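## Task

Take the yellow sponge from the low shelf and set it on the bench top so that the whole sponge lies between the bench's row of cartons and the wall. The cartons must stay exactly where they were, neither moved nor rotated. The robot must not fall over or be left leaning, or the task fails. The sponge must stay there without the robot holding it.

## Robot and tools

Robot: a Hello Robot Stretch 3 with a single arm. It has a two-wheel base (0.33 m long, 0.34 m wide), a lift that slides up a mast, and an arm that telescopes out to the robot's RIGHT, ending in a wrist (yaw, pitch, roll) and a two-finger gripper. The base cannot move sideways, so to move the gripper forward or back you drive the base. Turning in place pivots about the point midway between the drive wheels, 0.05 m behind the front edge. With the arm in and the wrist folded, a turn sweeps a 0.28 m radius; an unfolded, level wrist reaches past that circle.

Frames: the base frame has its origin on the floor between the drive wheels, x forward, y left, z up. hand_pose is reported in it, at the spot where the closed fingertips meet; with all wrist joints at zero its x axis points up, y back toward the mast, z to the rear. The odometry frame is the base frame as it was at the scene's start. Distances are metres, angles radians, except base_tilt (degrees).

Tool execute_actions: argument actions is a list holding one action or none (an empty list just reports state and images). An action can have base, joints, or both, plus an optional contact_limits. base takes exactly one of {"translate_m": d}, a straight drive offset from where the base currently is, forward positive, -1 to 1; or {"rotate_rad": d}, an in-place turn offset, left (counter-clockwise seen from above) positive, -3.2 to 3.2. joints is one dictionary of absolute targets keyed by joint name: lift_m 0 to 1.1 (arm height); arm_m 0 to 0.52 (extension); wrist_yaw_rad -1.345 to 4.42 (0 along the arm, positive toward the front, 3.0 folded over the base); wrist_pitch_rad -1.57 to 0.451 (0 level, negative tips fingers down); wrist_roll_rad -2.911 to 2.911 (0 fingers side by side); gripper_m -0.089 to 0.179 (larger is wider; the real fingertip gap is smaller, by about 0.007 nearly closed and 0.025 fully open, zero below 0.007); head_pan_rad -3.953 to 1.73 (0 forward, positive left, -1.57 looks along the arm); head_tilt_rad -1.53 to 0.419 (negative down). contact_limits takes only arm_m: a motor effort percentage (1 to 100) at which the arm's motion halts with contact_stop; lower is gentler, too low halts immediately, and the value is capped at a reported maximum. Motions start together and may finish at different times. Joints or base omitted from an action may keep pushing toward older targets. An unknown key or out-of-range number rejects the whole call with no motion. Optional cameras picks images: head_camera, nav_camera, wrist_camera, or all (default all; [] gives none). If a result reports a stop, the remaining motion calls in that same reply are skipped.

Tool wait: seconds 0 to 10; commands nothing and returns state and images. Tool zoom_image: camera plus region [x0, y0, x1, y1] in pixels of that camera's latest full image, top-left origin, at most 504 by 504. Tool finished_scene: scene is the number of the current scene; it ends that scene irreversibly after the last command is held, reports success, and starts the next one with its task. Replying without any tool call ends everything.

Result lines: base_status and joint_status say how each commanded motion ended (done, off_target meaning resting short and possibly still pushing, contact_stop, time_out, torque_fault). For the base, done only means the wheels turned the commanded amount, slipping included. on_its_own covers joints not commanded this call; its held at value is the target held, not the actual position. joint_positions give readings (done tolerances: lift and arm ±0.004, wrist yaw/roll ±0.02, pitch ±0.05, gripper ±0.004, head ±0.02). motor_effort is percent of maximum, positive toward higher joint values, with the action's peak in brackets; readings carry fixed bias and noise; positive wheel effort pushes forward. base_odometry counts wheel turns, heading positive left; turned_by_wheels and turned_by_imu give turn since the last result; base_tilt gives forward/right lean with a few degrees of fixed error. lidar_m lists 12 distances from the base origin in 30-degree sectors, first straight ahead then counter-clockwise (4th left, 7th behind, 10th right), scanning a plane 0.17 m high, range 0.15 to 12, blind to glass and to the robot, partly blocked by the mast or a low lift; "-" is nothing seen. wrist_depth_mm (45 to 1000) and head_depth_mm (280 to 4000, image sideways) are 7x7 grids of median depths. Both head cameras move with head pan and tilt; wrist_camera rides on the gripper. Calibration is given as OpenCV K, distortion and T_world_to_cam from the base frame, with small per-camera errors that grow for the wrist camera.

Behaviour: the arm and lift halt with contact_stop on firm contact and then go slack until commanded again; a slack lift can sink under load or be pushed up by closing fingers on a surface. Base, wrist and head have no such stop and keep pushing. Long hard loads make a wrist servo shut off for 10 s (torque_fault). Fast base speed (0.30 m/s, 1.9 rad/s) needs lift_m under 0.30, arm_m under 0.03 and wrist_yaw_rad over 2.54; otherwise 0.10 m/s and 0.63 rad/s. To grip, command gripper_m below the object's width; to release, open at least 0.02 beyond the touch value; the reading does not prove a grasp. Fold or unfold the wrist only with lift_m 0.32 to 0.95, pitch -0.4 and roll near 0; once folded the lift may go to 0.25. With yaw below -0.4 keep pitch at -0.5 or lower.

Avoid: pushing the arm into something rigid with the gripper above about 0.45 m, repeated pushes after a contact_stop, driving while gripping or hooking something fixed, and snagging furniture (especially reversing), all of which can tip the robot. If it leans, back out in small steps, free the gripper, and drop lift_m to about 0.2. Avoid drops, slams, hard hits, and disturbing the cartons. Loose objects may occasionally get nudged by outside forces.

Each tool is called as name([rows], argument=value, ...), one row to a line, values as JSON.

## Session

execute_actions(actions=[])

Scene clock: 0.00 s.
base_odometry: x=+0.000 y=+0.000 heading=+0.000 (m, m, rad; odometry frame)
turned_by_wheels: +0.000 (rad since the last result)
turned_by_imu: +0.000 (rad since the last result)
base_tilt: forward=+0.6 right=-1.6 (deg)
lidar_m: 1.93 2.06 2.01 1.29 1.32 1.73 2.12 2.31 1.00 0.93 0.95 2.45
head_depth_mm: 1976 2335 2342 2358 2347 2365 2344 / 2000 2322 2312 2339 2333 2326 2322 / 2007 2316 2291 2321 2297 2310 2115 / 2019 2274 2283 2285 2290 2276 2068 / 2034 2241 2252 2249 2251 2256 2052 / 2039 2224 2224 2241 2221 2221 1955 / 2067 2208 2203 2209 2206 2186 2041
base_status: not commanded
joint_positions: lift_m=+0.346 arm_m=+0.003 wrist_yaw_rad=+3.055 wrist_pitch_rad=-0.408 wrist_roll_rad=-0.012 gripper_m=+0.037 head_pan_rad=+0.013 head_tilt_rad=-0.018
joint_status: not commanded
motor_effort: left_wheel=+1 right_wheel=+0 lift_m=+22 arm_m=+0 wrist_yaw_rad=+1 wrist_pitch_rad=+5 wrist_roll_rad=+1 gripper_m=-1 head_pan_rad=-1 head_tilt_rad=+2 (%)
hand_pose: x=-0.0018 y=+0.0769 z=+0.3604 quat_wxyz=(+0.173, +0.694, +0.115, +0.690) (m; base frame)
wrist_depth_mm: - - - - - - - / - - - - - - - / - - - - - - - / 937 956 953 - 969 990 - / 747 753 - 779 775 785 790 / 618 623 - 634 647 647 648 / 522 522 - 536 526 547 548
pictures: head_camera (sideways: a quarter turn clockwise sets it upright), nav_camera (sideways: a quarter turn counterclockwise sets it upright), wrist_camera
Images, in order (width x height): head_camera 896x504, nav_camera 672x504, wrist_camera 644x364.

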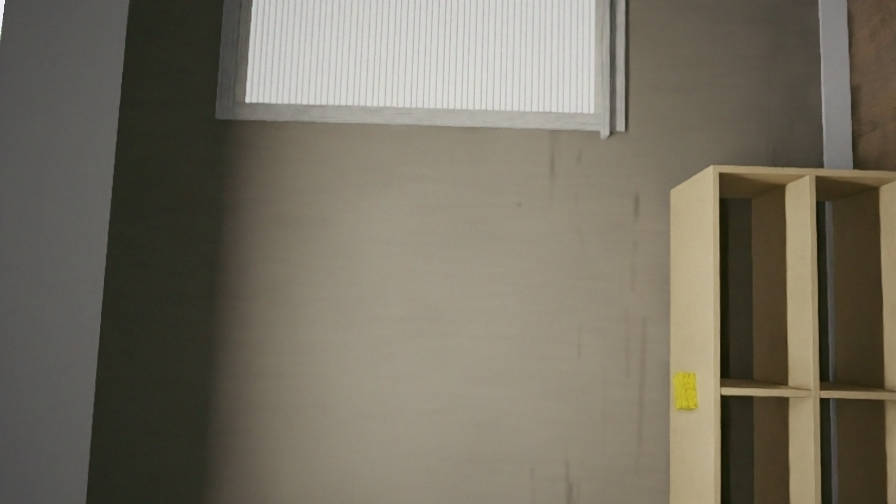

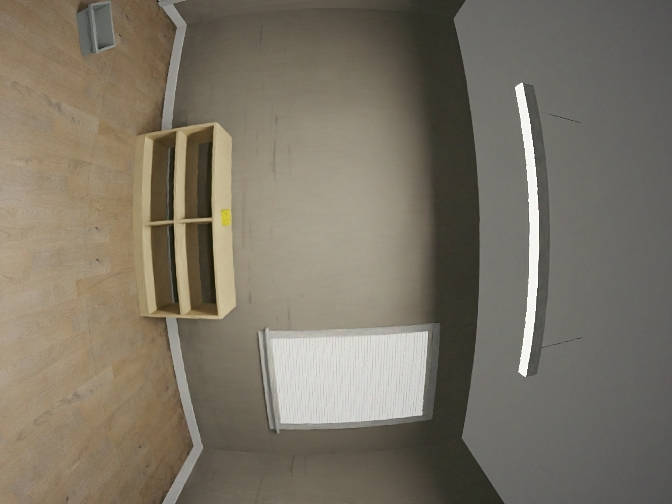

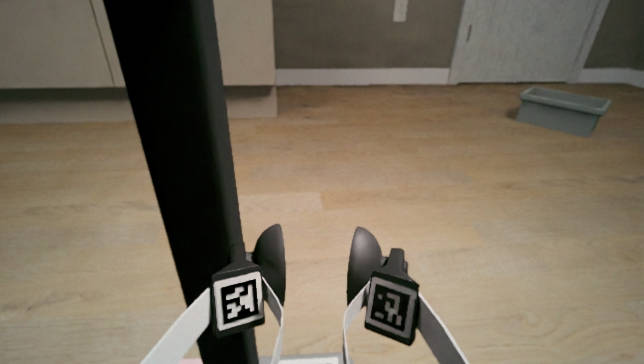

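execute_actions([
  {"base":{"translate_m":1.0},"joints":{"lift_m":0.28}},
], cameras=[])

execute_actions([
  {"base":{"translate_m":0.4}},
], cameras=[])

execute_actions([
  {"base":{"rotate_rad":1.571}},
], cameras=[])

execute_actions([
  {"base":{"translate_m":0.3},"joints":{"lift_m":0.8,"head_pan_rad":-1.57,"head_tilt_rad":-0.7}},
], cameras=[])

execute_actions([
  {"joints":{"wrist_yaw_rad":0,"wrist_pitch_rad":-0.4,"gripper_m":0.15}},
])

Scene clock: 20.83 s.
base_odometry: x=+1.000 y=+0.000 heading=+0.000 (m, m, rad; odometry frame)
turned_by_wheels: +0.000 (rad since the last result)
turned_by_imu: +0.009 (rad since the last result)
base_tilt: forward=+0.6 right=-1.6 (deg)
lidar_m: 0.94 1.22 1.77 1.93 1.69 1.82 3.10 1.33 1.07 1.78 1.83 1.01
head_depth_mm: 1315 1318 1314 1318 1321 1317 1316 / 1302 1305 1304 1304 1304 1308 1304 / 1289 1289 1288 1288 1290 1289 1288 / 1277 1277 1273 1274 1277 1276 1277 / 1260 1261 1263 1261 1264 1265 1256 / 1250 1247 1246 1247 1255 1250 1244 / 1235 1239 1238 1240 1239 1235 1236
base_status: done
joint_positions: lift_m=+0.280 arm_m=+0.003 wrist_yaw_rad=+3.055 wrist_pitch_rad=-0.410 wrist_roll_rad=-0.012 gripper_m=+0.037 head_pan_rad=+0.013 head_tilt_rad=-0.018
joint_status: all done
motor_effort: left_wheel=-1(8) right_wheel=+1(5) lift_m=+17(20) arm_m=+0(1) wrist_yaw_rad=+1(1) wrist_pitch_rad=+5(5) wrist_roll_rad=+1(1) gripper_m=-1(0) head_pan_rad=-1(0) head_tilt_rad=+1(1) (%)
hand_pose: x=-0.0018 y=+0.0767 z=+0.2948 quat_wxyz=(+0.173, +0.694, +0.115, +0.690) (m; base frame)
wrist_depth_mm: - - - - - - - / - - - - - - - / - - - - - - - / 818 836 820 867 856 880 875 / 631 651 - 666 666 676 677 / 536 537 - 548 569 553 555 / 459 - - - 446 465 481
pictures: none
No camera images: the call's "cameras" was empty. Leave "cameras" out to get every camera's image.

Scene clock: 23.97 s.
base_odometry: x=+1.400 y=+0.000 heading=+0.000 (m, m, rad; odometry frame)
turned_by_wheels: +0.000 (rad since the last result)
turned_by_imu: +0.004 (rad since the last result)
base_tilt: forward=+0.6 right=-1.6 (deg)
lidar_m: 0.91 0.57 0.96 1.96 2.04 1.97 3.51 1.31 1.33 1.77 1.36 0.65
head_depth_mm: 900 902 902 902 901 900 902 / 891 891 893 892 893 892 892 / 884 882 883 885 885 883 883 / 875 875 875 874 873 874 873 / 863 864 864 865 864 865 866 / 856 857 857 857 854 855 856 / 845 848 849 849 849 848 849
base_status: done
joint_positions: lift_m=+0.280 arm_m=+0.003 wrist_yaw_rad=+3.055 wrist_pitch_rad=-0.410 wrist_roll_rad=-0.012 gripper_m=+0.037 head_pan_rad=+0.013 head_tilt_rad=-0.018
joint_status: not commanded
motor_effort: left_wheel=+0(6) right_wheel=+1(5) lift_m=+16(17) arm_m=+0(0) wrist_yaw_rad=+0(1) wrist_pitch_rad=+5(5) wrist_roll_rad=+1(0) gripper_m=-1(1) head_pan_rad=-1(0) head_tilt_rad=+2(2) (%)
hand_pose: x=-0.0018 y=+0.0767 z=+0.2948 quat_wxyz=(+0.173, +0.694, +0.115, +0.690) (m; base frame)
wrist_depth_mm: - - - - - 834 852 / - - - - - 944 900 / - - - - - 957 903 / 815 828 827 837 829 786 706 / 636 641 - 666 687 677 611 / 531 533 - 547 559 553 539 / 459 - - - 453 466 470
pictures: none
No camera images: the call's "cameras" was empty. Leave "cameras" out to get every camera's image.

Scene clock: 26.13 s.
base_odometry: x=+1.400 y=+0.000 heading=+1.571 (m, m, rad; odometry frame)
turned_by_wheels: +1.571 (rad since the last result)
turned_by_imu: +1.575 (rad since the last result)
base_tilt: forward=+0.6 right=-1.6 (deg)
lidar_m: 1.96 2.03 1.97 3.50 1.31 1.34 1.77 1.36 0.65 0.90 0.57 0.96
head_depth_mm: 1988 2002 2001 2010 2000 2011 2005 / 1976 1985 1984 1980 1991 1989 1988 / 1964 1950 1944 1948 1952 1944 1940 / 1940 1936 1924 1934 1924 1922 1934 / 1930 1908 1918 1922 1920 1915 1914 / 1912 1894 1902 1896 1897 1891 1885 / 1897 1894 1889 1883 1889 1879 1899
base_status: done
joint_positions: lift_m=+0.280 arm_m=+0.003 wrist_yaw_rad=+3.055 wrist_pitch_rad=-0.410 wrist_roll_rad=-0.012 gripper_m=+0.037 head_pan_rad=+0.013 head_tilt_rad=-0.018
joint_status: not commanded
motor_effort: left_wheel=-3(9) right_wheel=+3(11) lift_m=+17(17) arm_m=-1(1) wrist_yaw_rad=+1(1) wrist_pitch_rad=+5(5) wrist_roll_rad=+0(1) gripper_m=+1(1) head_pan_rad=-1(1) head_tilt_rad=+1(2) (%)
hand_pose: x=-0.0018 y=+0.0767 z=+0.2948 quat_wxyz=(+0.173, +0.694, +0.115, +0.690) (m; base frame)
wrist_depth_mm: - - - - - - - / - - - - - - - / - - - - - - - / 804 817 844 852 873 883 899 / 654 656 - 676 667 677 702 / 536 540 - 551 562 553 558 / 464 - - - 449 470 468
pictures: none
No camera images: the call's "cameras" was empty. Leave "cameras" out to get every camera's image.

Scene clock: 31.70 s.
base_odometry: x=+1.400 y=+0.300 heading=+1.570 (m, m, rad; odometry frame)
turned_by_wheels: +0.000 (rad since the last result)
turned_by_imu: +0.003 (rad since the last result)
base_tilt: forward=+0.6 right=-1.6 (deg)
lidar_m: 1.67 1.73 1.78 3.52 1.70 1.53 2.07 0.85 0.93 0.52 0.73 0.72
head_depth_mm: 783 873 987 1083 908 1034 - / 777 869 981 1077 901 1030 - / 774 861 972 1065 894 1023 1226 / 768 855 965 1053 872 976 1173 / 763 850 958 1051 882 1013 - / 759 844 949 1037 876 1007 1135 / 756 838 945 1030 868 998 1135
base_status: done
joint_positions: lift_m=+0.800 arm_m=+0.003 wrist_yaw_rad=+3.055 wrist_pitch_rad=-0.410 wrist_roll_rad=-0.012 gripper_m=+0.037 head_pan_rad=-1.563 head_tilt_rad=-0.691
joint_status: all done
motor_effort: left_wheel=-3(9) right_wheel=+2(8) lift_m=+26(30) arm_m=-1(1) wrist_yaw_rad=+0(1) wrist_pitch_rad=+5(6) wrist_roll_rad=+0(1) gripper_m=+1(1) head_pan_rad=-4(38) head_tilt_rad=-6(46) (%)
hand_pose: x=-0.0018 y=+0.0767 z=+0.8142 quat_wxyz=(+0.173, +0.694, +0.115, +0.690) (m; base frame)
wrist_depth_mm: - - - - - - - / - - - - - - - / - - - - - - - / - - - - - - - / - - - - - - - / - - - - - - - / - - - - - - -
pictures: none
No camera images: the call's "cameras" was empty. Leave "cameras" out to get every camera's image.

Scene clock: 34.23 s.
base_odometry: x=+1.400 y=+0.300 heading=+1.570 (m, m, rad; odometry frame)
turned_by_wheels: +0.000 (rad since the last result)
turned_by_imu: +0.000 (rad since the last result)
base_tilt: forward=+0.5 right=-1.6 (deg)
lidar_m: 1.66 1.73 1.78 3.52 1.70 1.54 2.06 0.85 0.93 0.52 0.73 0.72
head_depth_mm: 783 872 985 1083 907 1033 - / 778 866 976 1073 901 1027 - / 774 864 972 1067 893 1025 - / 767 855 964 1058 871 809 - / 765 851 960 1048 884 1012 1149 / 759 845 951 1040 876 1001 1141 / 754 840 943 1028 869 999 1131
base_status: not commanded
joint_positions: lift_m=+0.800 arm_m=+0.003 wrist_yaw_rad=+0.003 wrist_pitch_rad=-0.415 wrist_roll_rad=-0.012 gripper_m=+0.150 head_pan_rad=-1.563 head_tilt_rad=-0.691
joint_status: all done
motor_effort: left_wheel=-2(3) right_wheel=+3(2) lift_m=+26(26) arm_m=-1(1) wrist_yaw_rad=-1(6) wrist_pitch_rad=+5(4) wrist_roll_rad=+1(1) gripper_m=+1(87) head_pan_rad=-4(3) head_tilt_rad=-6(7) (%)
hand_pose: x=-0.0208 y=-0.3727 z=+0.8131 quat_wxyz=(+0.696, +0.148, -0.687, -0.144) (m; base frame)
wrist_depth_mm: 592 605 599 599 599 614 613 / 639 648 646 652 655 662 657 / 701 705 693 697 699 712 707 / 635 629 644 648 671 668 676 / 501 519 514 491 512 519 532 / 416 419 418 422 423 435 433 / 616 640 643 632 666 647 657
pictures: head_camera (sideways: a quarter turn clockwise sets it upright), nav_camera (sideways: a quarter turn counterclockwise sets it upright), wrist_camera
camera_calibration (this result's frames):
head_camera: T_world_to_cam=[[-0.0198661, 0.63823, -0.769589, 1.01962], [0.998554, -0.0257863, -0.0471615, 0.0548593], [-0.0499447, -0.769413, -0.636796, 0.790644], [0, 0, 0, 1]] pos_world=[0.00496434, -0.0410045, 1.29075]
nav_camera: T_world_to_cam=[[-0.0315792, -0.594641, 0.803371, -0.997861], [-0.999436, 0.00957749, -0.0321971, 0.095476], [0.0114515, -0.803934, -0.594608, 0.732925], [0, 0, 0, 1]] pos_world=[0.0555174, -0.00506033, 1.24053]
wrist_camera: T_world_to_cam=[[-0.998886, -0.0274441, 0.0383917, -0.0661244], [-0.0469543, 0.496383, -0.866833, 0.933977], [0.00473252, -0.86767, -0.497118, 0.237655], [0, 0, 0, 1]] pos_world=[-0.0233213, -0.259219, 0.930284]
Images, in order (width x height): head_camera 896x504, nav_camera 672x504, wrist_camera 644x364.

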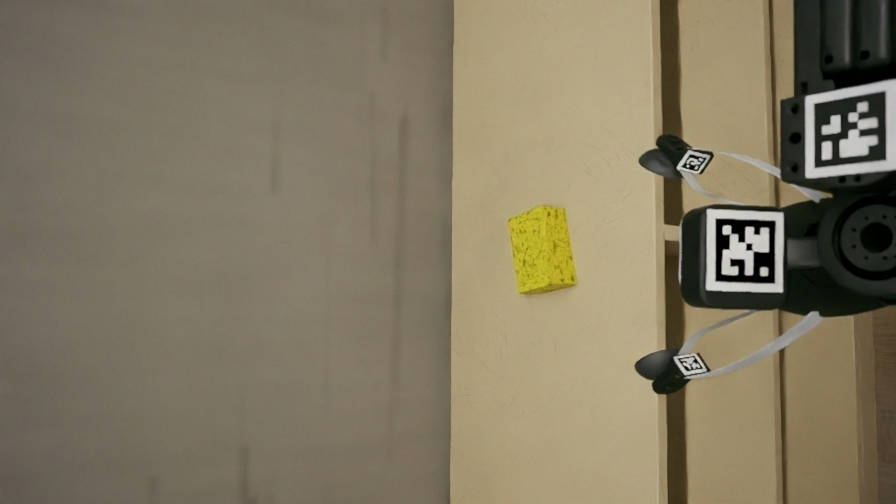

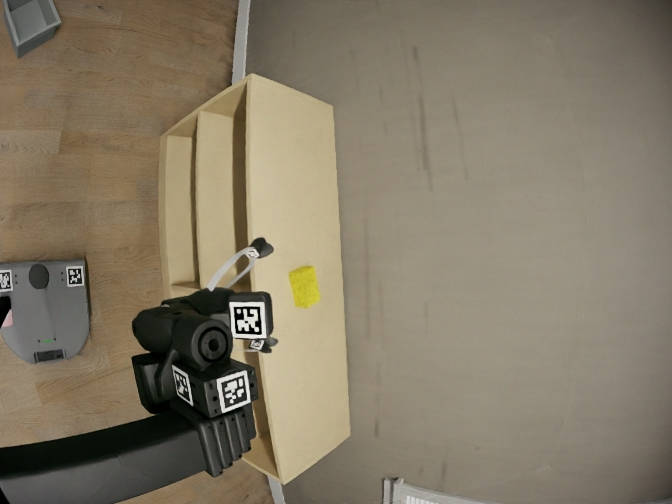

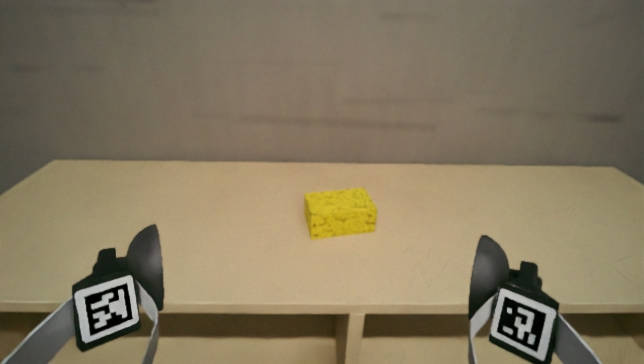

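execute_actions([
  {"base":{"translate_m":-0.03},"joints":{"wrist_pitch_rad":-1.3,"gripper_m":0.179,"arm_m":0.4,"lift_m":0.9}},
], cameras=["wrist_camera","head_camera"])

Scene clock: 45.73 s.
base_odometry: x=+1.400 y=+0.270 heading=+1.570 (m, m, rad; odometry frame)
turned_by_wheels: +0.000 (rad since the last result)
turned_by_imu: +0.000 (rad since the last result)
base_tilt: forward=+0.6 right=-1.5 (deg)
lidar_m: 1.70 1.75 1.80 3.53 1.66 1.52 2.04 0.83 0.89 0.52 0.78 0.74
head_depth_mm: 782 874 972 - - 1022 1188 / 777 853 - 1056 899 1028 1181 / 773 834 1015 1063 896 1026 1178 / 768 836 - 1051 873 997 1162 / 765 851 959 1043 871 1010 1152 / 759 845 949 1038 875 1007 1139 / 755 841 946 1032 868 1001 1132
base_status: done
joint_positions: lift_m=+0.900 arm_m=+0.400 wrist_yaw_rad=+0.001 wrist_pitch_rad=-1.301 wrist_roll_rad=-0.012 gripper_m=+0.179 head_pan_rad=-1.563 head_tilt_rad=-0.692
joint_status: all done
motor_effort: left_wheel=-2(8) right_wheel=+3(3) lift_m=+27(29) arm_m=+2(4) wrist_yaw_rad=+0(2) wrist_pitch_rad=+0(5) wrist_roll_rad=+1(0) gripper_m=+0(88) head_pan_rad=-3(4) head_tilt_rad=-6(5) (%)
hand_pose: x=-0.0216 y=-0.5898 z=+0.7851 quat_wxyz=(+0.566, +0.431, -0.559, -0.426) (m; base frame)
wrist_depth_mm: 376 379 376 378 379 382 382 / 366 366 367 365 367 366 364 / 359 358 360 311 358 359 360 / 349 348 351 306 349 347 348 / 338 343 344 340 345 344 338 / - 332 333 330 333 331 332 / - 941 925 935 915 940 926
pictures: head_camera (sideways: a quarter turn clockwise sets it upright), wrist_camera
camera_calibration (this result's frames):
head_camera: T_world_to_cam=[[-0.01974, 0.638414, -0.76944, 1.01942], [0.998549, -0.0259747, -0.0471693, 0.0548695], [-0.0500995, -0.769255, -0.636975, 0.790878], [0, 0, 0, 1]] pos_world=[0.00495613, -0.0410017, 1.29074]
wrist_camera: T_world_to_cam=[[-0.998937, -0.0457203, 0.00590919, -0.0570766], [-0.0460699, 0.985366, -0.16411, 0.754216], [0.00168044, -0.164208, -0.986424, 0.834303], [0, 0, 0, 1]] pos_world=[-0.0236713, -0.608789, 0.947088]
Images, in order (width x height): head_camera 896x504, wrist_camera 644x364.

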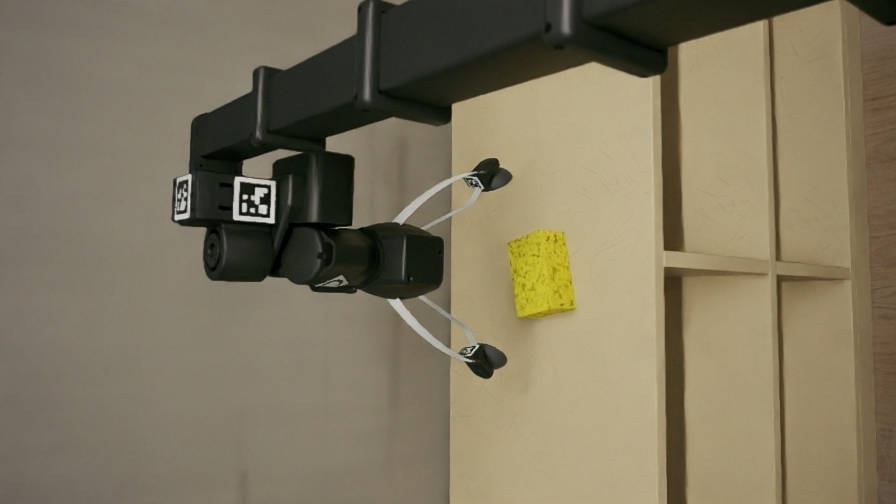

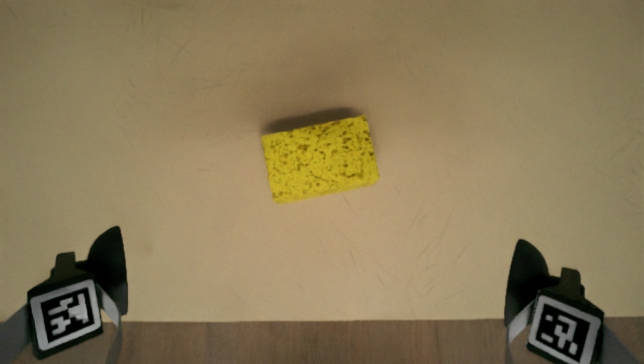

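execute_actions([
  {"joints":{"arm_m":0.49}},
], cameras=[])

execute_actions([
  {"joints":{"lift_m":0.74}},
], cameras=[])

execute_actions([
  {"joints":{"gripper_m":0.06}},
], cameras=[])

execute_actions([
  {"joints":{"lift_m":1.0,"arm_m":0.1,"head_pan_rad":1.57,"head_tilt_rad":-0.3}},
])

Scene clock: 56.87 s.
base_odometry: x=+1.400 y=+0.270 heading=+1.570 (m, m, rad; odometry frame)
turned_by_wheels: +0.000 (rad since the last result)
turned_by_imu: +0.000 (rad since the last result)
base_tilt: forward=+0.6 right=-1.7 (deg)
lidar_m: 1.69 1.76 1.80 3.53 1.65 1.51 2.04 0.83 0.89 0.52 0.78 0.74
head_depth_mm: 782 873 967 - - 1035 1191 / 778 852 - 1070 898 1027 1184 / 774 824 991 1059 893 1023 1181 / 770 829 - 1054 872 995 1157 / 765 852 958 1043 871 1012 1151 / 759 845 952 1038 874 1006 1140 / 754 837 945 1028 868 999 1135
base_status: not commanded
joint_positions: lift_m=+0.900 arm_m=+0.490 wrist_yaw_rad=+0.001 wrist_pitch_rad=-1.301 wrist_roll_rad=-0.012 gripper_m=+0.179 head_pan_rad=-1.563 head_tilt_rad=-0.692
joint_status: all done
motor_effort: left_wheel=-2(3) right_wheel=+3(3) lift_m=+26(27) arm_m=+3(4) wrist_yaw_rad=+0(1) wrist_pitch_rad=+1(0) wrist_roll_rad=+1(0) gripper_m=+0(1) head_pan_rad=-4(3) head_tilt_rad=-6(5) (%)
hand_pose: x=-0.0216 y=-0.6797 z=+0.7851 quat_wxyz=(+0.566, +0.431, -0.559, -0.426) (m; base frame)
wrist_depth_mm: 338 336 341 345 345 351 351 / 367 369 364 363 364 366 369 / 358 359 353 357 356 356 353 / 349 353 351 351 349 348 348 / 342 342 340 296 341 338 339 / - 331 331 293 330 332 330 / - 324 327 323 325 326 326
pictures: none
No camera images: the call's "cameras" was empty. Leave "cameras" out to get every camera's image.

Scene clock: 59.17 s.
base_odometry: x=+1.400 y=+0.270 heading=+1.570 (m, m, rad; odometry frame)
turned_by_wheels: +0.000 (rad since the last result)
turned_by_imu: +0.000 (rad since the last result)
base_tilt: forward=+0.6 right=-1.7 (deg)
lidar_m: 1.69 1.76 1.80 3.51 1.66 1.51 2.04 0.83 0.89 0.52 0.78 0.74
head_depth_mm: 784 873 986 1083 908 1048 1195 / 779 867 979 1075 928 - - / 773 862 953 1048 870 1024 1179 / 769 858 936 - 873 996 1158 / 764 849 958 1047 863 1012 1150 / 758 845 952 1038 872 1006 1140 / 754 839 945 1028 867 1001 1133
base_status: not commanded
joint_positions: lift_m=+0.740 arm_m=+0.490 wrist_yaw_rad=+0.001 wrist_pitch_rad=-1.301 wrist_roll_rad=-0.012 gripper_m=+0.179 head_pan_rad=-1.563 head_tilt_rad=-0.692
joint_status: all done
motor_effort: left_wheel=-3(2) right_wheel=+3(2) lift_m=+17(25) arm_m=+3(3) wrist_yaw_rad=-1(0) wrist_pitch_rad=+0(0) wrist_roll_rad=+1(0) gripper_m=+1(0) head_pan_rad=-4(4) head_tilt_rad=-5(4) (%)
hand_pose: x=-0.0216 y=-0.6798 z=+0.6256 quat_wxyz=(+0.566, +0.431, -0.559, -0.426) (m; base frame)
wrist_depth_mm: 200 200 200 199 199 199 198 / 195 195 195 195 194 195 194 / 191 190 191 190 189 189 189 / 186 186 185 185 185 185 185 / 181 181 136 136 137 181 181 / - 176 133 133 134 176 176 / - 173 130 130 131 172 173
pictures: none
No camera images: the call's "cameras" was empty. Leave "cameras" out to get every camera's image.

Scene clock: 60.83 s.
base_odometry: x=+1.400 y=+0.270 heading=+1.570 (m, m, rad; odometry frame)
turned_by_wheels: +0.000 (rad since the last result)
turned_by_imu: +0.000 (rad since the last result)
base_tilt: forward=+0.6 right=-1.6 (deg)
lidar_m: 1.69 1.77 1.80 3.51 1.66 1.51 2.03 0.83 0.89 0.52 0.78 0.74
head_depth_mm: 783 875 988 1081 907 1048 1197 / 779 867 980 1077 929 - - / 772 863 952 1031 882 1022 1178 / 770 856 935 - 871 996 1161 / 765 849 959 1049 868 1007 1153 / 761 847 953 1039 876 1004 1140 / 755 840 944 1028 867 999 1133
base_status: not commanded
joint_positions: lift_m=+0.740 arm_m=+0.490 wrist_yaw_rad=+0.001 wrist_pitch_rad=-1.301 wrist_roll_rad=-0.012 gripper_m=+0.061 head_pan_rad=-1.563 head_tilt_rad=-0.692
joint_status: all done
motor_effort: left_wheel=-3(3) right_wheel=+3(3) lift_m=+16(16) arm_m=+3(3) wrist_yaw_rad=+0(0) wrist_pitch_rad=+1(0) wrist_roll_rad=+1(0) gripper_m=-25(99) head_pan_rad=-5(4) head_tilt_rad=-5(5) (%)
hand_pose: x=-0.0216 y=-0.6798 z=+0.6256 quat_wxyz=(+0.566, +0.431, -0.559, -0.426) (m; base frame)
wrist_depth_mm: 200 200 200 200 200 199 198 / 195 195 193 194 194 196 195 / 190 191 189 189 190 189 190 / 187 186 185 186 185 185 185 / 180 181 134 134 135 181 180 / 177 178 131 131 131 176 175 / 174 172 128 128 129 172 172
pictures: none
No camera images: the call's "cameras" was empty. Leave "cameras" out to get every camera's image.

Scene clock: 64.90 s.
base_odometry: x=+1.400 y=+0.270 heading=+1.570 (m, m, rad; odometry frame)
turned_by_wheels: +0.000 (rad since the last result)
turned_by_imu: +0.000 (rad since the last result)
base_tilt: forward=+0.6 right=-1.6 (deg)
lidar_m: 1.69 1.76 1.80 3.53 1.66 1.52 2.04 0.83 0.89 0.52 0.78 0.74
head_depth_mm: 3487 3678 3759 2643 2623 2097 1634 / 3501 3644 3865 3957 2895 2065 1624 / 3431 3606 3848 3947 2834 2057 1626 / 3443 3574 3747 3925 2829 2056 1607 / 3388 3527 3690 3853 2808 2033 1596 / 3324 3489 3691 3797 2802 2015 1587 / 3288 3456 3578 3672 2723 2019 1581
base_status: not commanded
joint_positions: lift_m=+1.000 arm_m=+0.100 wrist_yaw_rad=+0.001 wrist_pitch_rad=-1.302 wrist_roll_rad=-0.012 gripper_m=+0.071 head_pan_rad=+1.563 head_tilt_rad=-0.310
joint_status: all done
on_its_own: gripper_m is held at +0.070, not at your +0.060, by its stall guard, which is not easing now
motor_effort: left_wheel=-3(3) right_wheel=+3(3) lift_m=+26(27) arm_m=-3(3) wrist_yaw_rad=+0(0) wrist_pitch_rad=+1(0) wrist_roll_rad=+1(0) gripper_m=-21(25) head_pan_rad=+2(37) head_tilt_rad=+5(35) (%)
hand_pose: x=-0.0216 y=-0.2901 z=+0.8850 quat_wxyz=(+0.566, +0.431, -0.558, -0.426) (m; base frame)
wrist_depth_mm: 490 493 497 490 485 486 489 / 491 484 479 482 474 477 483 / 789 750 768 766 751 763 742 / - - - - - - - / - - 133 134 136 - - / - - 131 131 131 - - / - - 128 128 129 995 -
pictures: head_camera (sideways: a quarter turn clockwise sets it upright), nav_camera (sideways: a quarter turn counterclockwise sets it upright), wrist_camera
camera_calibration (this result's frames):
head_camera: T_world_to_cam=[[0.0124975, -0.306089, -0.951921, 1.25723], [-0.997912, 0.0565156, -0.0312738, 0.0463734], [0.0633709, 0.950324, -0.304743, 0.357894], [0, 0, 0, 1]] pos_world=[0.00788435, 0.0420877, 1.3073]
nav_camera: T_world_to_cam=[[0.0381875, 0.252288, 0.966898, -1.21163], [0.999268, -0.0119446, -0.0363493, 0.0887067], [0.00237871, 0.967579, -0.252559, 0.287883], [0, 0, 0, 1]] pos_world=[-0.0430576, 0.0281886, 1.24745]
wrist_camera: T_world_to_cam=[[-0.998937, -0.0457274, 0.00584591, -0.0439078], [-0.046069, 0.985599, -0.162706, 0.47405], [0.00167839, -0.162802, -0.986657, 0.982711], [0, 0, 0, 1]] pos_world=[-0.0236715, -0.309243, 1.04699]
Images, in order (width x height): head_camera 896x504, nav_camera 672x504, wrist_camera 644x364.

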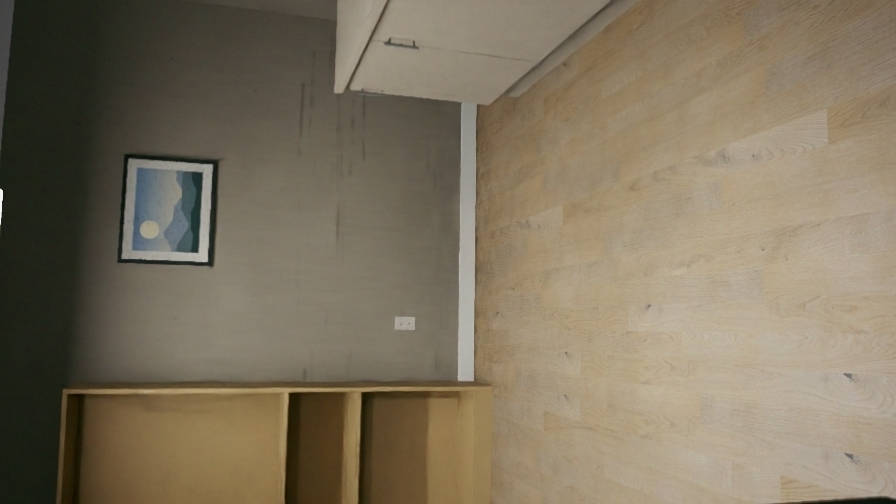

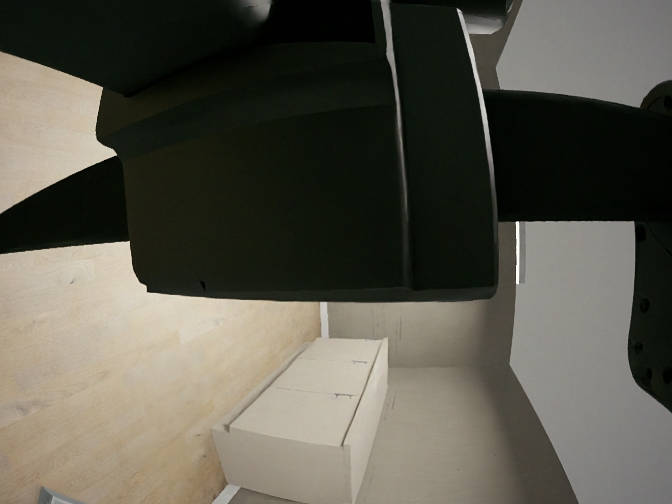

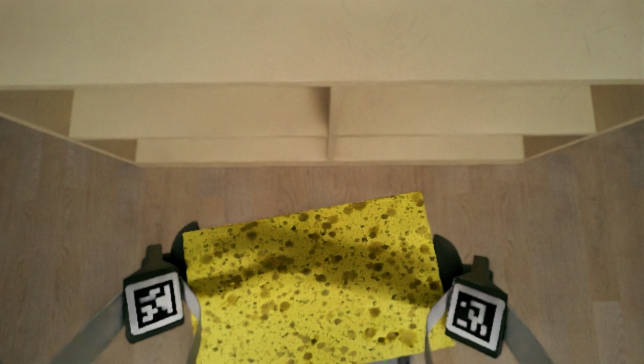

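execute_actions([
  {"joints":{"head_pan_rad":-3.7,"head_tilt_rad":-0.4}},
], cameras=["head_camera","nav_camera"])

Scene clock: 73.33 s.
base_odometry: x=+1.400 y=+0.270 heading=+1.570 (m, m, rad; odometry frame)
turned_by_wheels: +0.000 (rad since the last result)
turned_by_imu: +0.000 (rad since the last result)
base_tilt: forward=+0.6 right=-1.6 (deg)
lidar_m: 1.70 1.76 1.80 3.51 1.65 1.52 2.03 0.83 0.89 0.52 0.78 0.74
head_depth_mm: 2753 2961 2137 - - - - / 2537 2719 - - - - - / 2354 2515 - - - - - / 2208 2339 - - - - - / 2048 2178 - - - - - / 1946 2049 - - - - - / 1827 1936 2056 2128 - - -
base_status: not commanded
joint_positions: lift_m=+1.000 arm_m=+0.100 wrist_yaw_rad=+0.001 wrist_pitch_rad=-1.302 wrist_roll_rad=-0.012 gripper_m=+0.071 head_pan_rad=-3.693 head_tilt_rad=-0.395
joint_status: all done
on_its_own: gripper_m is held at +0.070, not at your +0.060, by its stall guard, which is not easing now
motor_effort: left_wheel=-2(3) right_wheel=+3(3) lift_m=+25(26) arm_m=-3(3) wrist_yaw_rad=+0(1) wrist_pitch_rad=+1(1) wrist_roll_rad=+1(0) gripper_m=-20(21) head_pan_rad=-4(38) head_tilt_rad=-3(16) (%)
hand_pose: x=-0.0216 y=-0.2901 z=+0.8850 quat_wxyz=(+0.566, +0.431, -0.558, -0.426) (m; base frame)
wrist_depth_mm: 490 489 486 486 484 485 486 / 475 488 477 481 476 481 480 / 774 753 770 768 761 761 760 / - - - - - - - / - - 134 135 136 - - / - - 130 131 131 - - / - - 128 128 129 - 995
pictures: head_camera (sideways: a quarter turn clockwise sets it upright), nav_camera (sideways: a quarter turn counterclockwise sets it upright)
camera_calibration (this result's frames):
head_camera: T_world_to_cam=[[0.336554, -0.189409, -0.922418, 1.21674], [-0.561891, -0.826457, -0.0353073, 0.0489611], [-0.755652, 0.530182, -0.384575, 0.466784], [0, 0, 0, 1]] pos_world=[-0.0292616, 0.0234459, 1.30358]
nav_camera: T_world_to_cam=[[-0.265548, 0.205748, 0.941887, -1.17711], [0.529483, 0.847562, -0.0358653, 0.0909383], [-0.805687, 0.489189, -0.334009, 0.398818], [0, 0, 0, 1]] pos_world=[-0.039406, -0.0299861, 1.24517]
Images, in order (width x height): head_camera 896x504, nav_camera 672x504.

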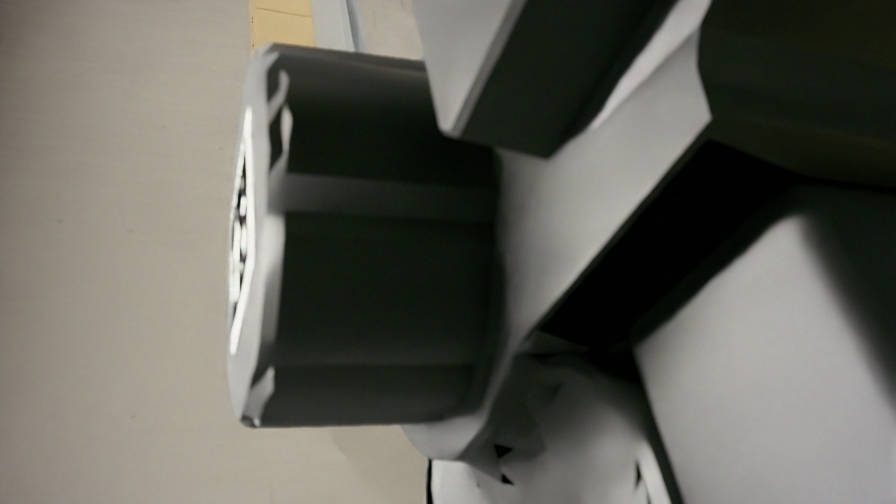

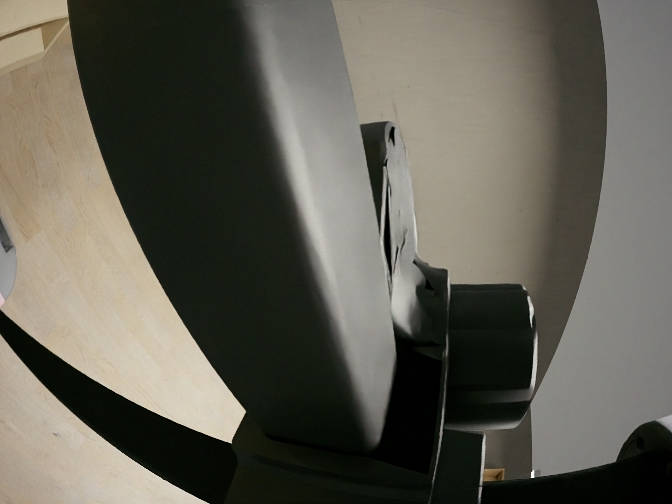

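execute_actions([
  {"base":{"translate_m":-0.92},"joints":{"arm_m":0.0,"lift_m":1.05}},
], cameras=[])

execute_actions([
  {"base":{"rotate_rad":-1.571},"joints":{"head_pan_rad":-2.2,"head_tilt_rad":-0.5}},
], cameras=["head_camera"])

Scene clock: 92.17 s.
base_odometry: x=+1.399 y=-0.650 heading=+1.570 (m, m, rad; odometry frame)
turned_by_wheels: +0.000 (rad since the last result)
turned_by_imu: -0.008 (rad since the last result)
base_tilt: forward=+0.5 right=-1.6 (deg)
lidar_m: 2.61 2.45 2.74 1.03 0.98 1.17 1.12 1.14 0.99 0.94 0.61 1.02
head_depth_mm: - - - - - - - / - - - - - - 1419 / - - - - - - 1436 / - - - - - - 1442 / - - - - - - 1399 / - - - - - - 1350 / 999 1048 - - - - -
base_status: done
joint_positions: lift_m=+1.050 arm_m=+0.003 wrist_yaw_rad=+0.001 wrist_pitch_rad=-1.302 wrist_roll_rad=-0.012 gripper_m=+0.071 head_pan_rad=-3.693 head_tilt_rad=-0.395
joint_status: all done
joint sent to its limit — the command would take arm_m past its lower limit, so that joint was sent only as far as its limit.
on_its_own: gripper_m is held at +0.070, not at your +0.060, by its stall guard, which is not easing now
motor_effort: left_wheel=-1(7) right_wheel=+2(3) lift_m=+26(30) arm_m=-3(4) wrist_yaw_rad=+0(0) wrist_pitch_rad=+1(1) wrist_roll_rad=+1(0) gripper_m=-20(22) head_pan_rad=-4(4) head_tilt_rad=-4(3) (%)
hand_pose: x=-0.0216 y=-0.1929 z=+0.9350 quat_wxyz=(+0.566, +0.431, -0.558, -0.426) (m; base frame)
wrist_depth_mm: 557 626 - - - - - / 828 827 - - - - - / - - - - - - - / - - - - - - - / - - 133 134 135 - - / - - 130 130 132 - - / - - 128 128 129 - -
pictures: none
No camera images: the call's "cameras" was empty. Leave "cameras" out to get every camera's image.

Scene clock: 95.60 s.
base_odometry: x=+1.399 y=-0.650 heading=-0.001 (m, m, rad; odometry frame)
turned_by_wheels: -1.571 (rad since the last result)
turned_by_imu: -1.577 (rad since the last result)
base_tilt: forward=+0.6 right=-1.6 (deg)
lidar_m: 0.94 0.61 1.01 2.61 2.45 2.72 1.03 0.98 1.18 1.12 1.14 0.99
head_depth_mm: 1713 1903 - - - - 1359 / 1539 1664 - - - 1509 1386 / 1403 1505 - - - 1601 1377 / 1286 1374 - - - - 1308 / 1191 1264 - - - - - / 1106 1179 - - - - - / 1036 1095 - - - - -
base_status: done
joint_positions: lift_m=+1.050 arm_m=+0.003 wrist_yaw_rad=+0.001 wrist_pitch_rad=-1.302 wrist_roll_rad=-0.012 gripper_m=+0.071 head_pan_rad=-2.207 head_tilt_rad=-0.494
joint_status: all done
on_its_own: gripper_m is held at +0.070, not at your +0.060, by its stall guard, which is not easing now
motor_effort: left_wheel=+4(6) right_wheel=-4(5) lift_m=+26(26) arm_m=-3(3) wrist_yaw_rad=+0(1) wrist_pitch_rad=+1(1) wrist_roll_rad=+1(1) gripper_m=-19(20) head_pan_rad=+3(38) head_tilt_rad=-4(19) (%)
hand_pose: x=-0.0216 y=-0.1929 z=+0.9350 quat_wxyz=(+0.566, +0.431, -0.558, -0.426) (m; base frame)
wrist_depth_mm: - - - - - - - / - - - - - - - / - - - - - - - / - - - - - - - / - - 134 134 136 - - / - - 131 131 131 - - / - - 127 128 129 - -
pictures: head_camera (sideways: a quarter turn clockwise sets it upright)
camera_calibration (this result's frames):
head_camera: T_world_to_cam=[[0.27022, 0.390917, -0.879867, 1.16163], [0.777978, -0.627038, -0.0396592, 0.0464488], [-0.567214, -0.6738, -0.473563, 0.581432], [0, 0, 0, 1]] pos_world=[-0.0202357, -0.0332068, 1.29927]
Images, in order (width x height): head_camera 896x504.

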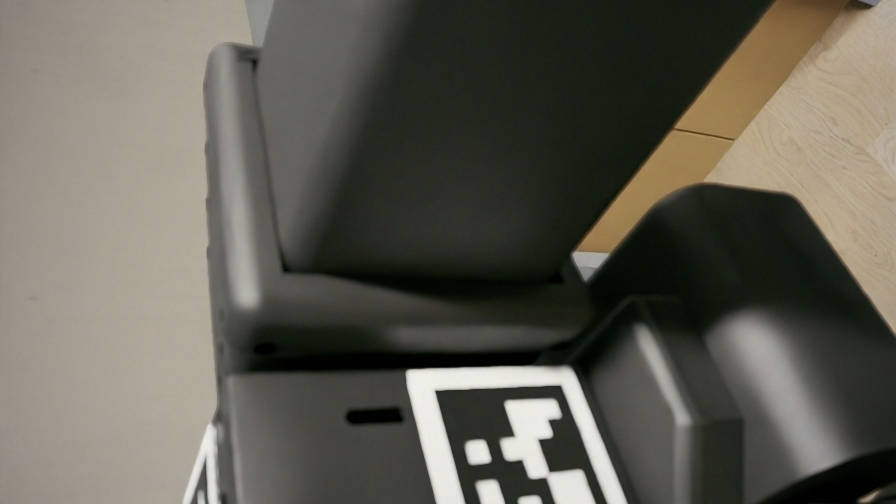

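execute_actions([
  {"base":{"translate_m":-1.0},"joints":{"head_pan_rad":-1.3,"head_tilt_rad":-0.6}},
], cameras=[])

execute_actions([
  {"base":{"translate_m":-0.4}},
])

Scene clock: 110.93 s.
base_odometry: x=+0.399 y=-0.650 heading=+0.000 (m, m, rad; odometry frame)
turned_by_wheels: +0.000 (rad since the last result)
turned_by_imu: -0.008 (rad since the last result)
base_tilt: forward=+0.6 right=-1.6 (deg)
lidar_m: 1.56 1.74 2.09 1.99 2.00 2.61 1.38 0.45 0.28 0.26 1.21 1.57
head_depth_mm: 970 1061 1080 - - - - / 986 1073 1002 714 592 - - / 996 1095 997 708 551 450 398 / 1013 1109 1226 1329 549 448 396 / 1028 1129 1247 1393 1570 1478 1230 / 1042 1150 1268 1418 1607 1501 1278 / 1060 1166 1285 1443 1643 1496 1267
base_status: done
joint_positions: lift_m=+1.050 arm_m=+0.003 wrist_yaw_rad=+0.001 wrist_pitch_rad=-1.302 wrist_roll_rad=-0.012 gripper_m=+0.071 head_pan_rad=-1.307 head_tilt_rad=-0.592
joint_status: all done
on_its_own: gripper_m is held at +0.070, not at your +0.060, by its stall guard, which is not easing now
motor_effort: left_wheel=+4(6) right_wheel=-4(4) lift_m=+26(26) arm_m=-3(3) wrist_yaw_rad=+0(0) wrist_pitch_rad=+1(1) wrist_roll_rad=+1(1) gripper_m=-20(20) head_pan_rad=+3(38) head_tilt_rad=-5(19) (%)
hand_pose: x=-0.0216 y=-0.1929 z=+0.9350 quat_wxyz=(+0.566, +0.431, -0.558, -0.426) (m; base frame)
wrist_depth_mm: - - 206 206 207 206 206 / - - 202 202 202 199 201 / - 198 198 199 197 199 198 / - - - 843 898 879 874 / - - 134 135 135 - - / - - 131 132 131 - - / - - 128 128 129 - -
pictures: none
No camera images: the call's "cameras" was empty. Leave "cameras" out to get every camera's image.

Scene clock: 116.00 s.
base_odometry: x=-0.001 y=-0.650 heading=+0.000 (m, m, rad; odometry frame)
turned_by_wheels: +0.000 (rad since the last result)
turned_by_imu: -0.003 (rad since the last result)
base_tilt: forward=+0.6 right=-1.6 (deg)
lidar_m: 1.96 2.10 2.69 1.92 1.97 2.55 2.12 0.44 0.31 0.29 0.31 0.38
head_depth_mm: 998 1084 568 - - - - / 1008 1105 541 575 592 - - / 1025 1119 548 585 552 450 409 / 1039 1134 551 597 547 448 1022 / 1052 1157 561 608 543 445 996 / 1068 1177 570 617 539 442 1010 / 1082 1192 936 680 535 450 1003
base_status: done
joint_positions: lift_m=+1.050 arm_m=+0.003 wrist_yaw_rad=+0.001 wrist_pitch_rad=-1.302 wrist_roll_rad=-0.012 gripper_m=+0.071 head_pan_rad=-1.307 head_tilt_rad=-0.592
joint_status: not commanded
on_its_own: gripper_m is held at +0.070, not at your +0.060, by its stall guard, which is not easing now
motor_effort: left_wheel=+4(6) right_wheel=-2(7) lift_m=+26(25) arm_m=-3(3) wrist_yaw_rad=-1(1) wrist_pitch_rad=+1(1) wrist_roll_rad=+1(1) gripper_m=-21(20) head_pan_rad=+2(3) head_tilt_rad=-5(5) (%)
hand_pose: x=-0.0216 y=-0.1929 z=+0.9350 quat_wxyz=(+0.566, +0.431, -0.558, -0.426) (m; base frame)
wrist_depth_mm: 209 207 206 207 208 206 207 / 201 202 201 201 201 202 203 / - 876 860 887 911 870 893 / 614 852 881 872 874 892 853 / - - 134 134 135 - - / - - 131 131 132 - - / - - 128 128 129 - -
pictures: head_camera (sideways: a quarter turn clockwise sets it upright), nav_camera (sideways: a quarter turn counterclockwise sets it upright), wrist_camera
camera_calibration (this result's frames):
head_camera: T_world_to_cam=[[-0.160116, 0.53603, -0.828876, 1.09776], [0.973746, 0.223421, -0.0436151, 0.0503995], [0.161809, -0.814098, -0.55773, 0.686494], [0, 0, 0, 1]] pos_world=[0.0156112, -0.0408194, 1.29498]
nav_camera: T_world_to_cam=[[0.0985003, -0.503865, 0.858148, -1.07007], [-0.968474, -0.246816, -0.0337553, 0.0973199], [0.228813, -0.827769, -0.512292, 0.624504], [0, 0, 0, 1]] pos_world=[0.0567601, 0.00179146, 1.2415]
wrist_camera: T_world_to_cam=[[-0.998938, -0.0457133, 0.0058398, -0.0397495], [-0.0460542, 0.985607, -0.162658, 0.386396], [0.00167991, -0.162754, -0.986665, 1.04789], [0, 0, 0, 1]] pos_world=[-0.0236725, -0.212103, 1.097]
Images, in order (width x height): head_camera 896x504, nav_camera 672x504, wrist_camera 644x364.

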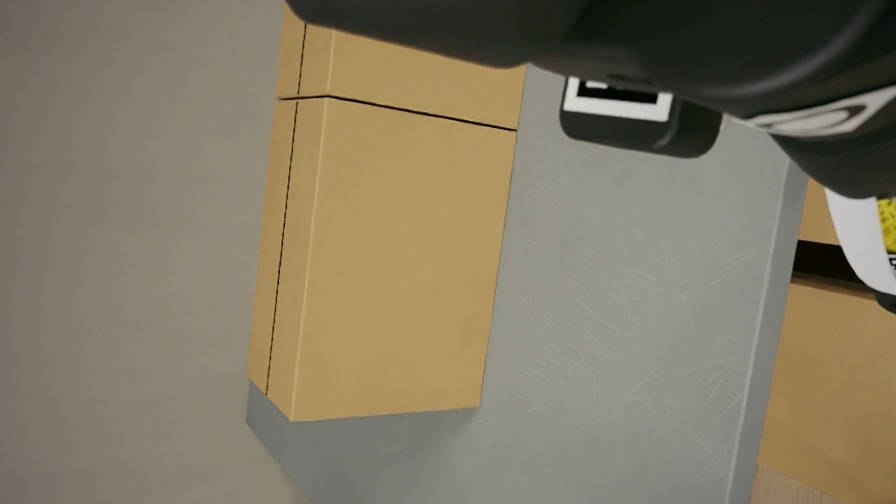

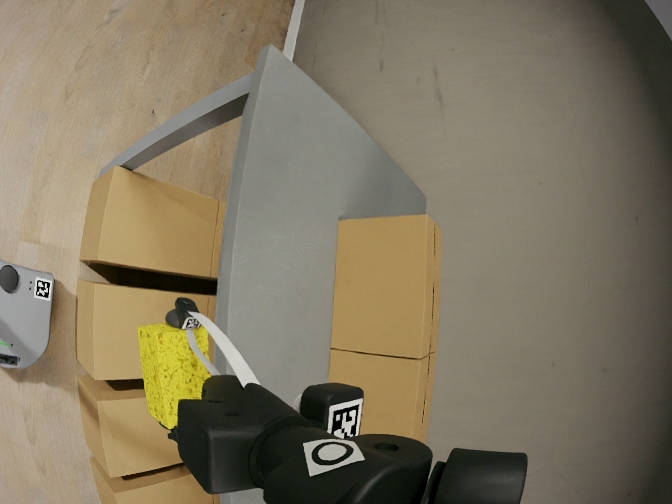

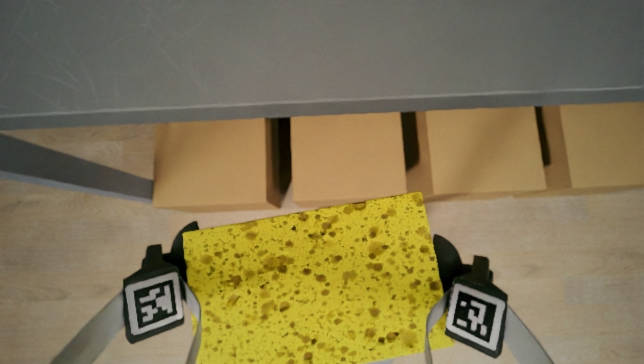

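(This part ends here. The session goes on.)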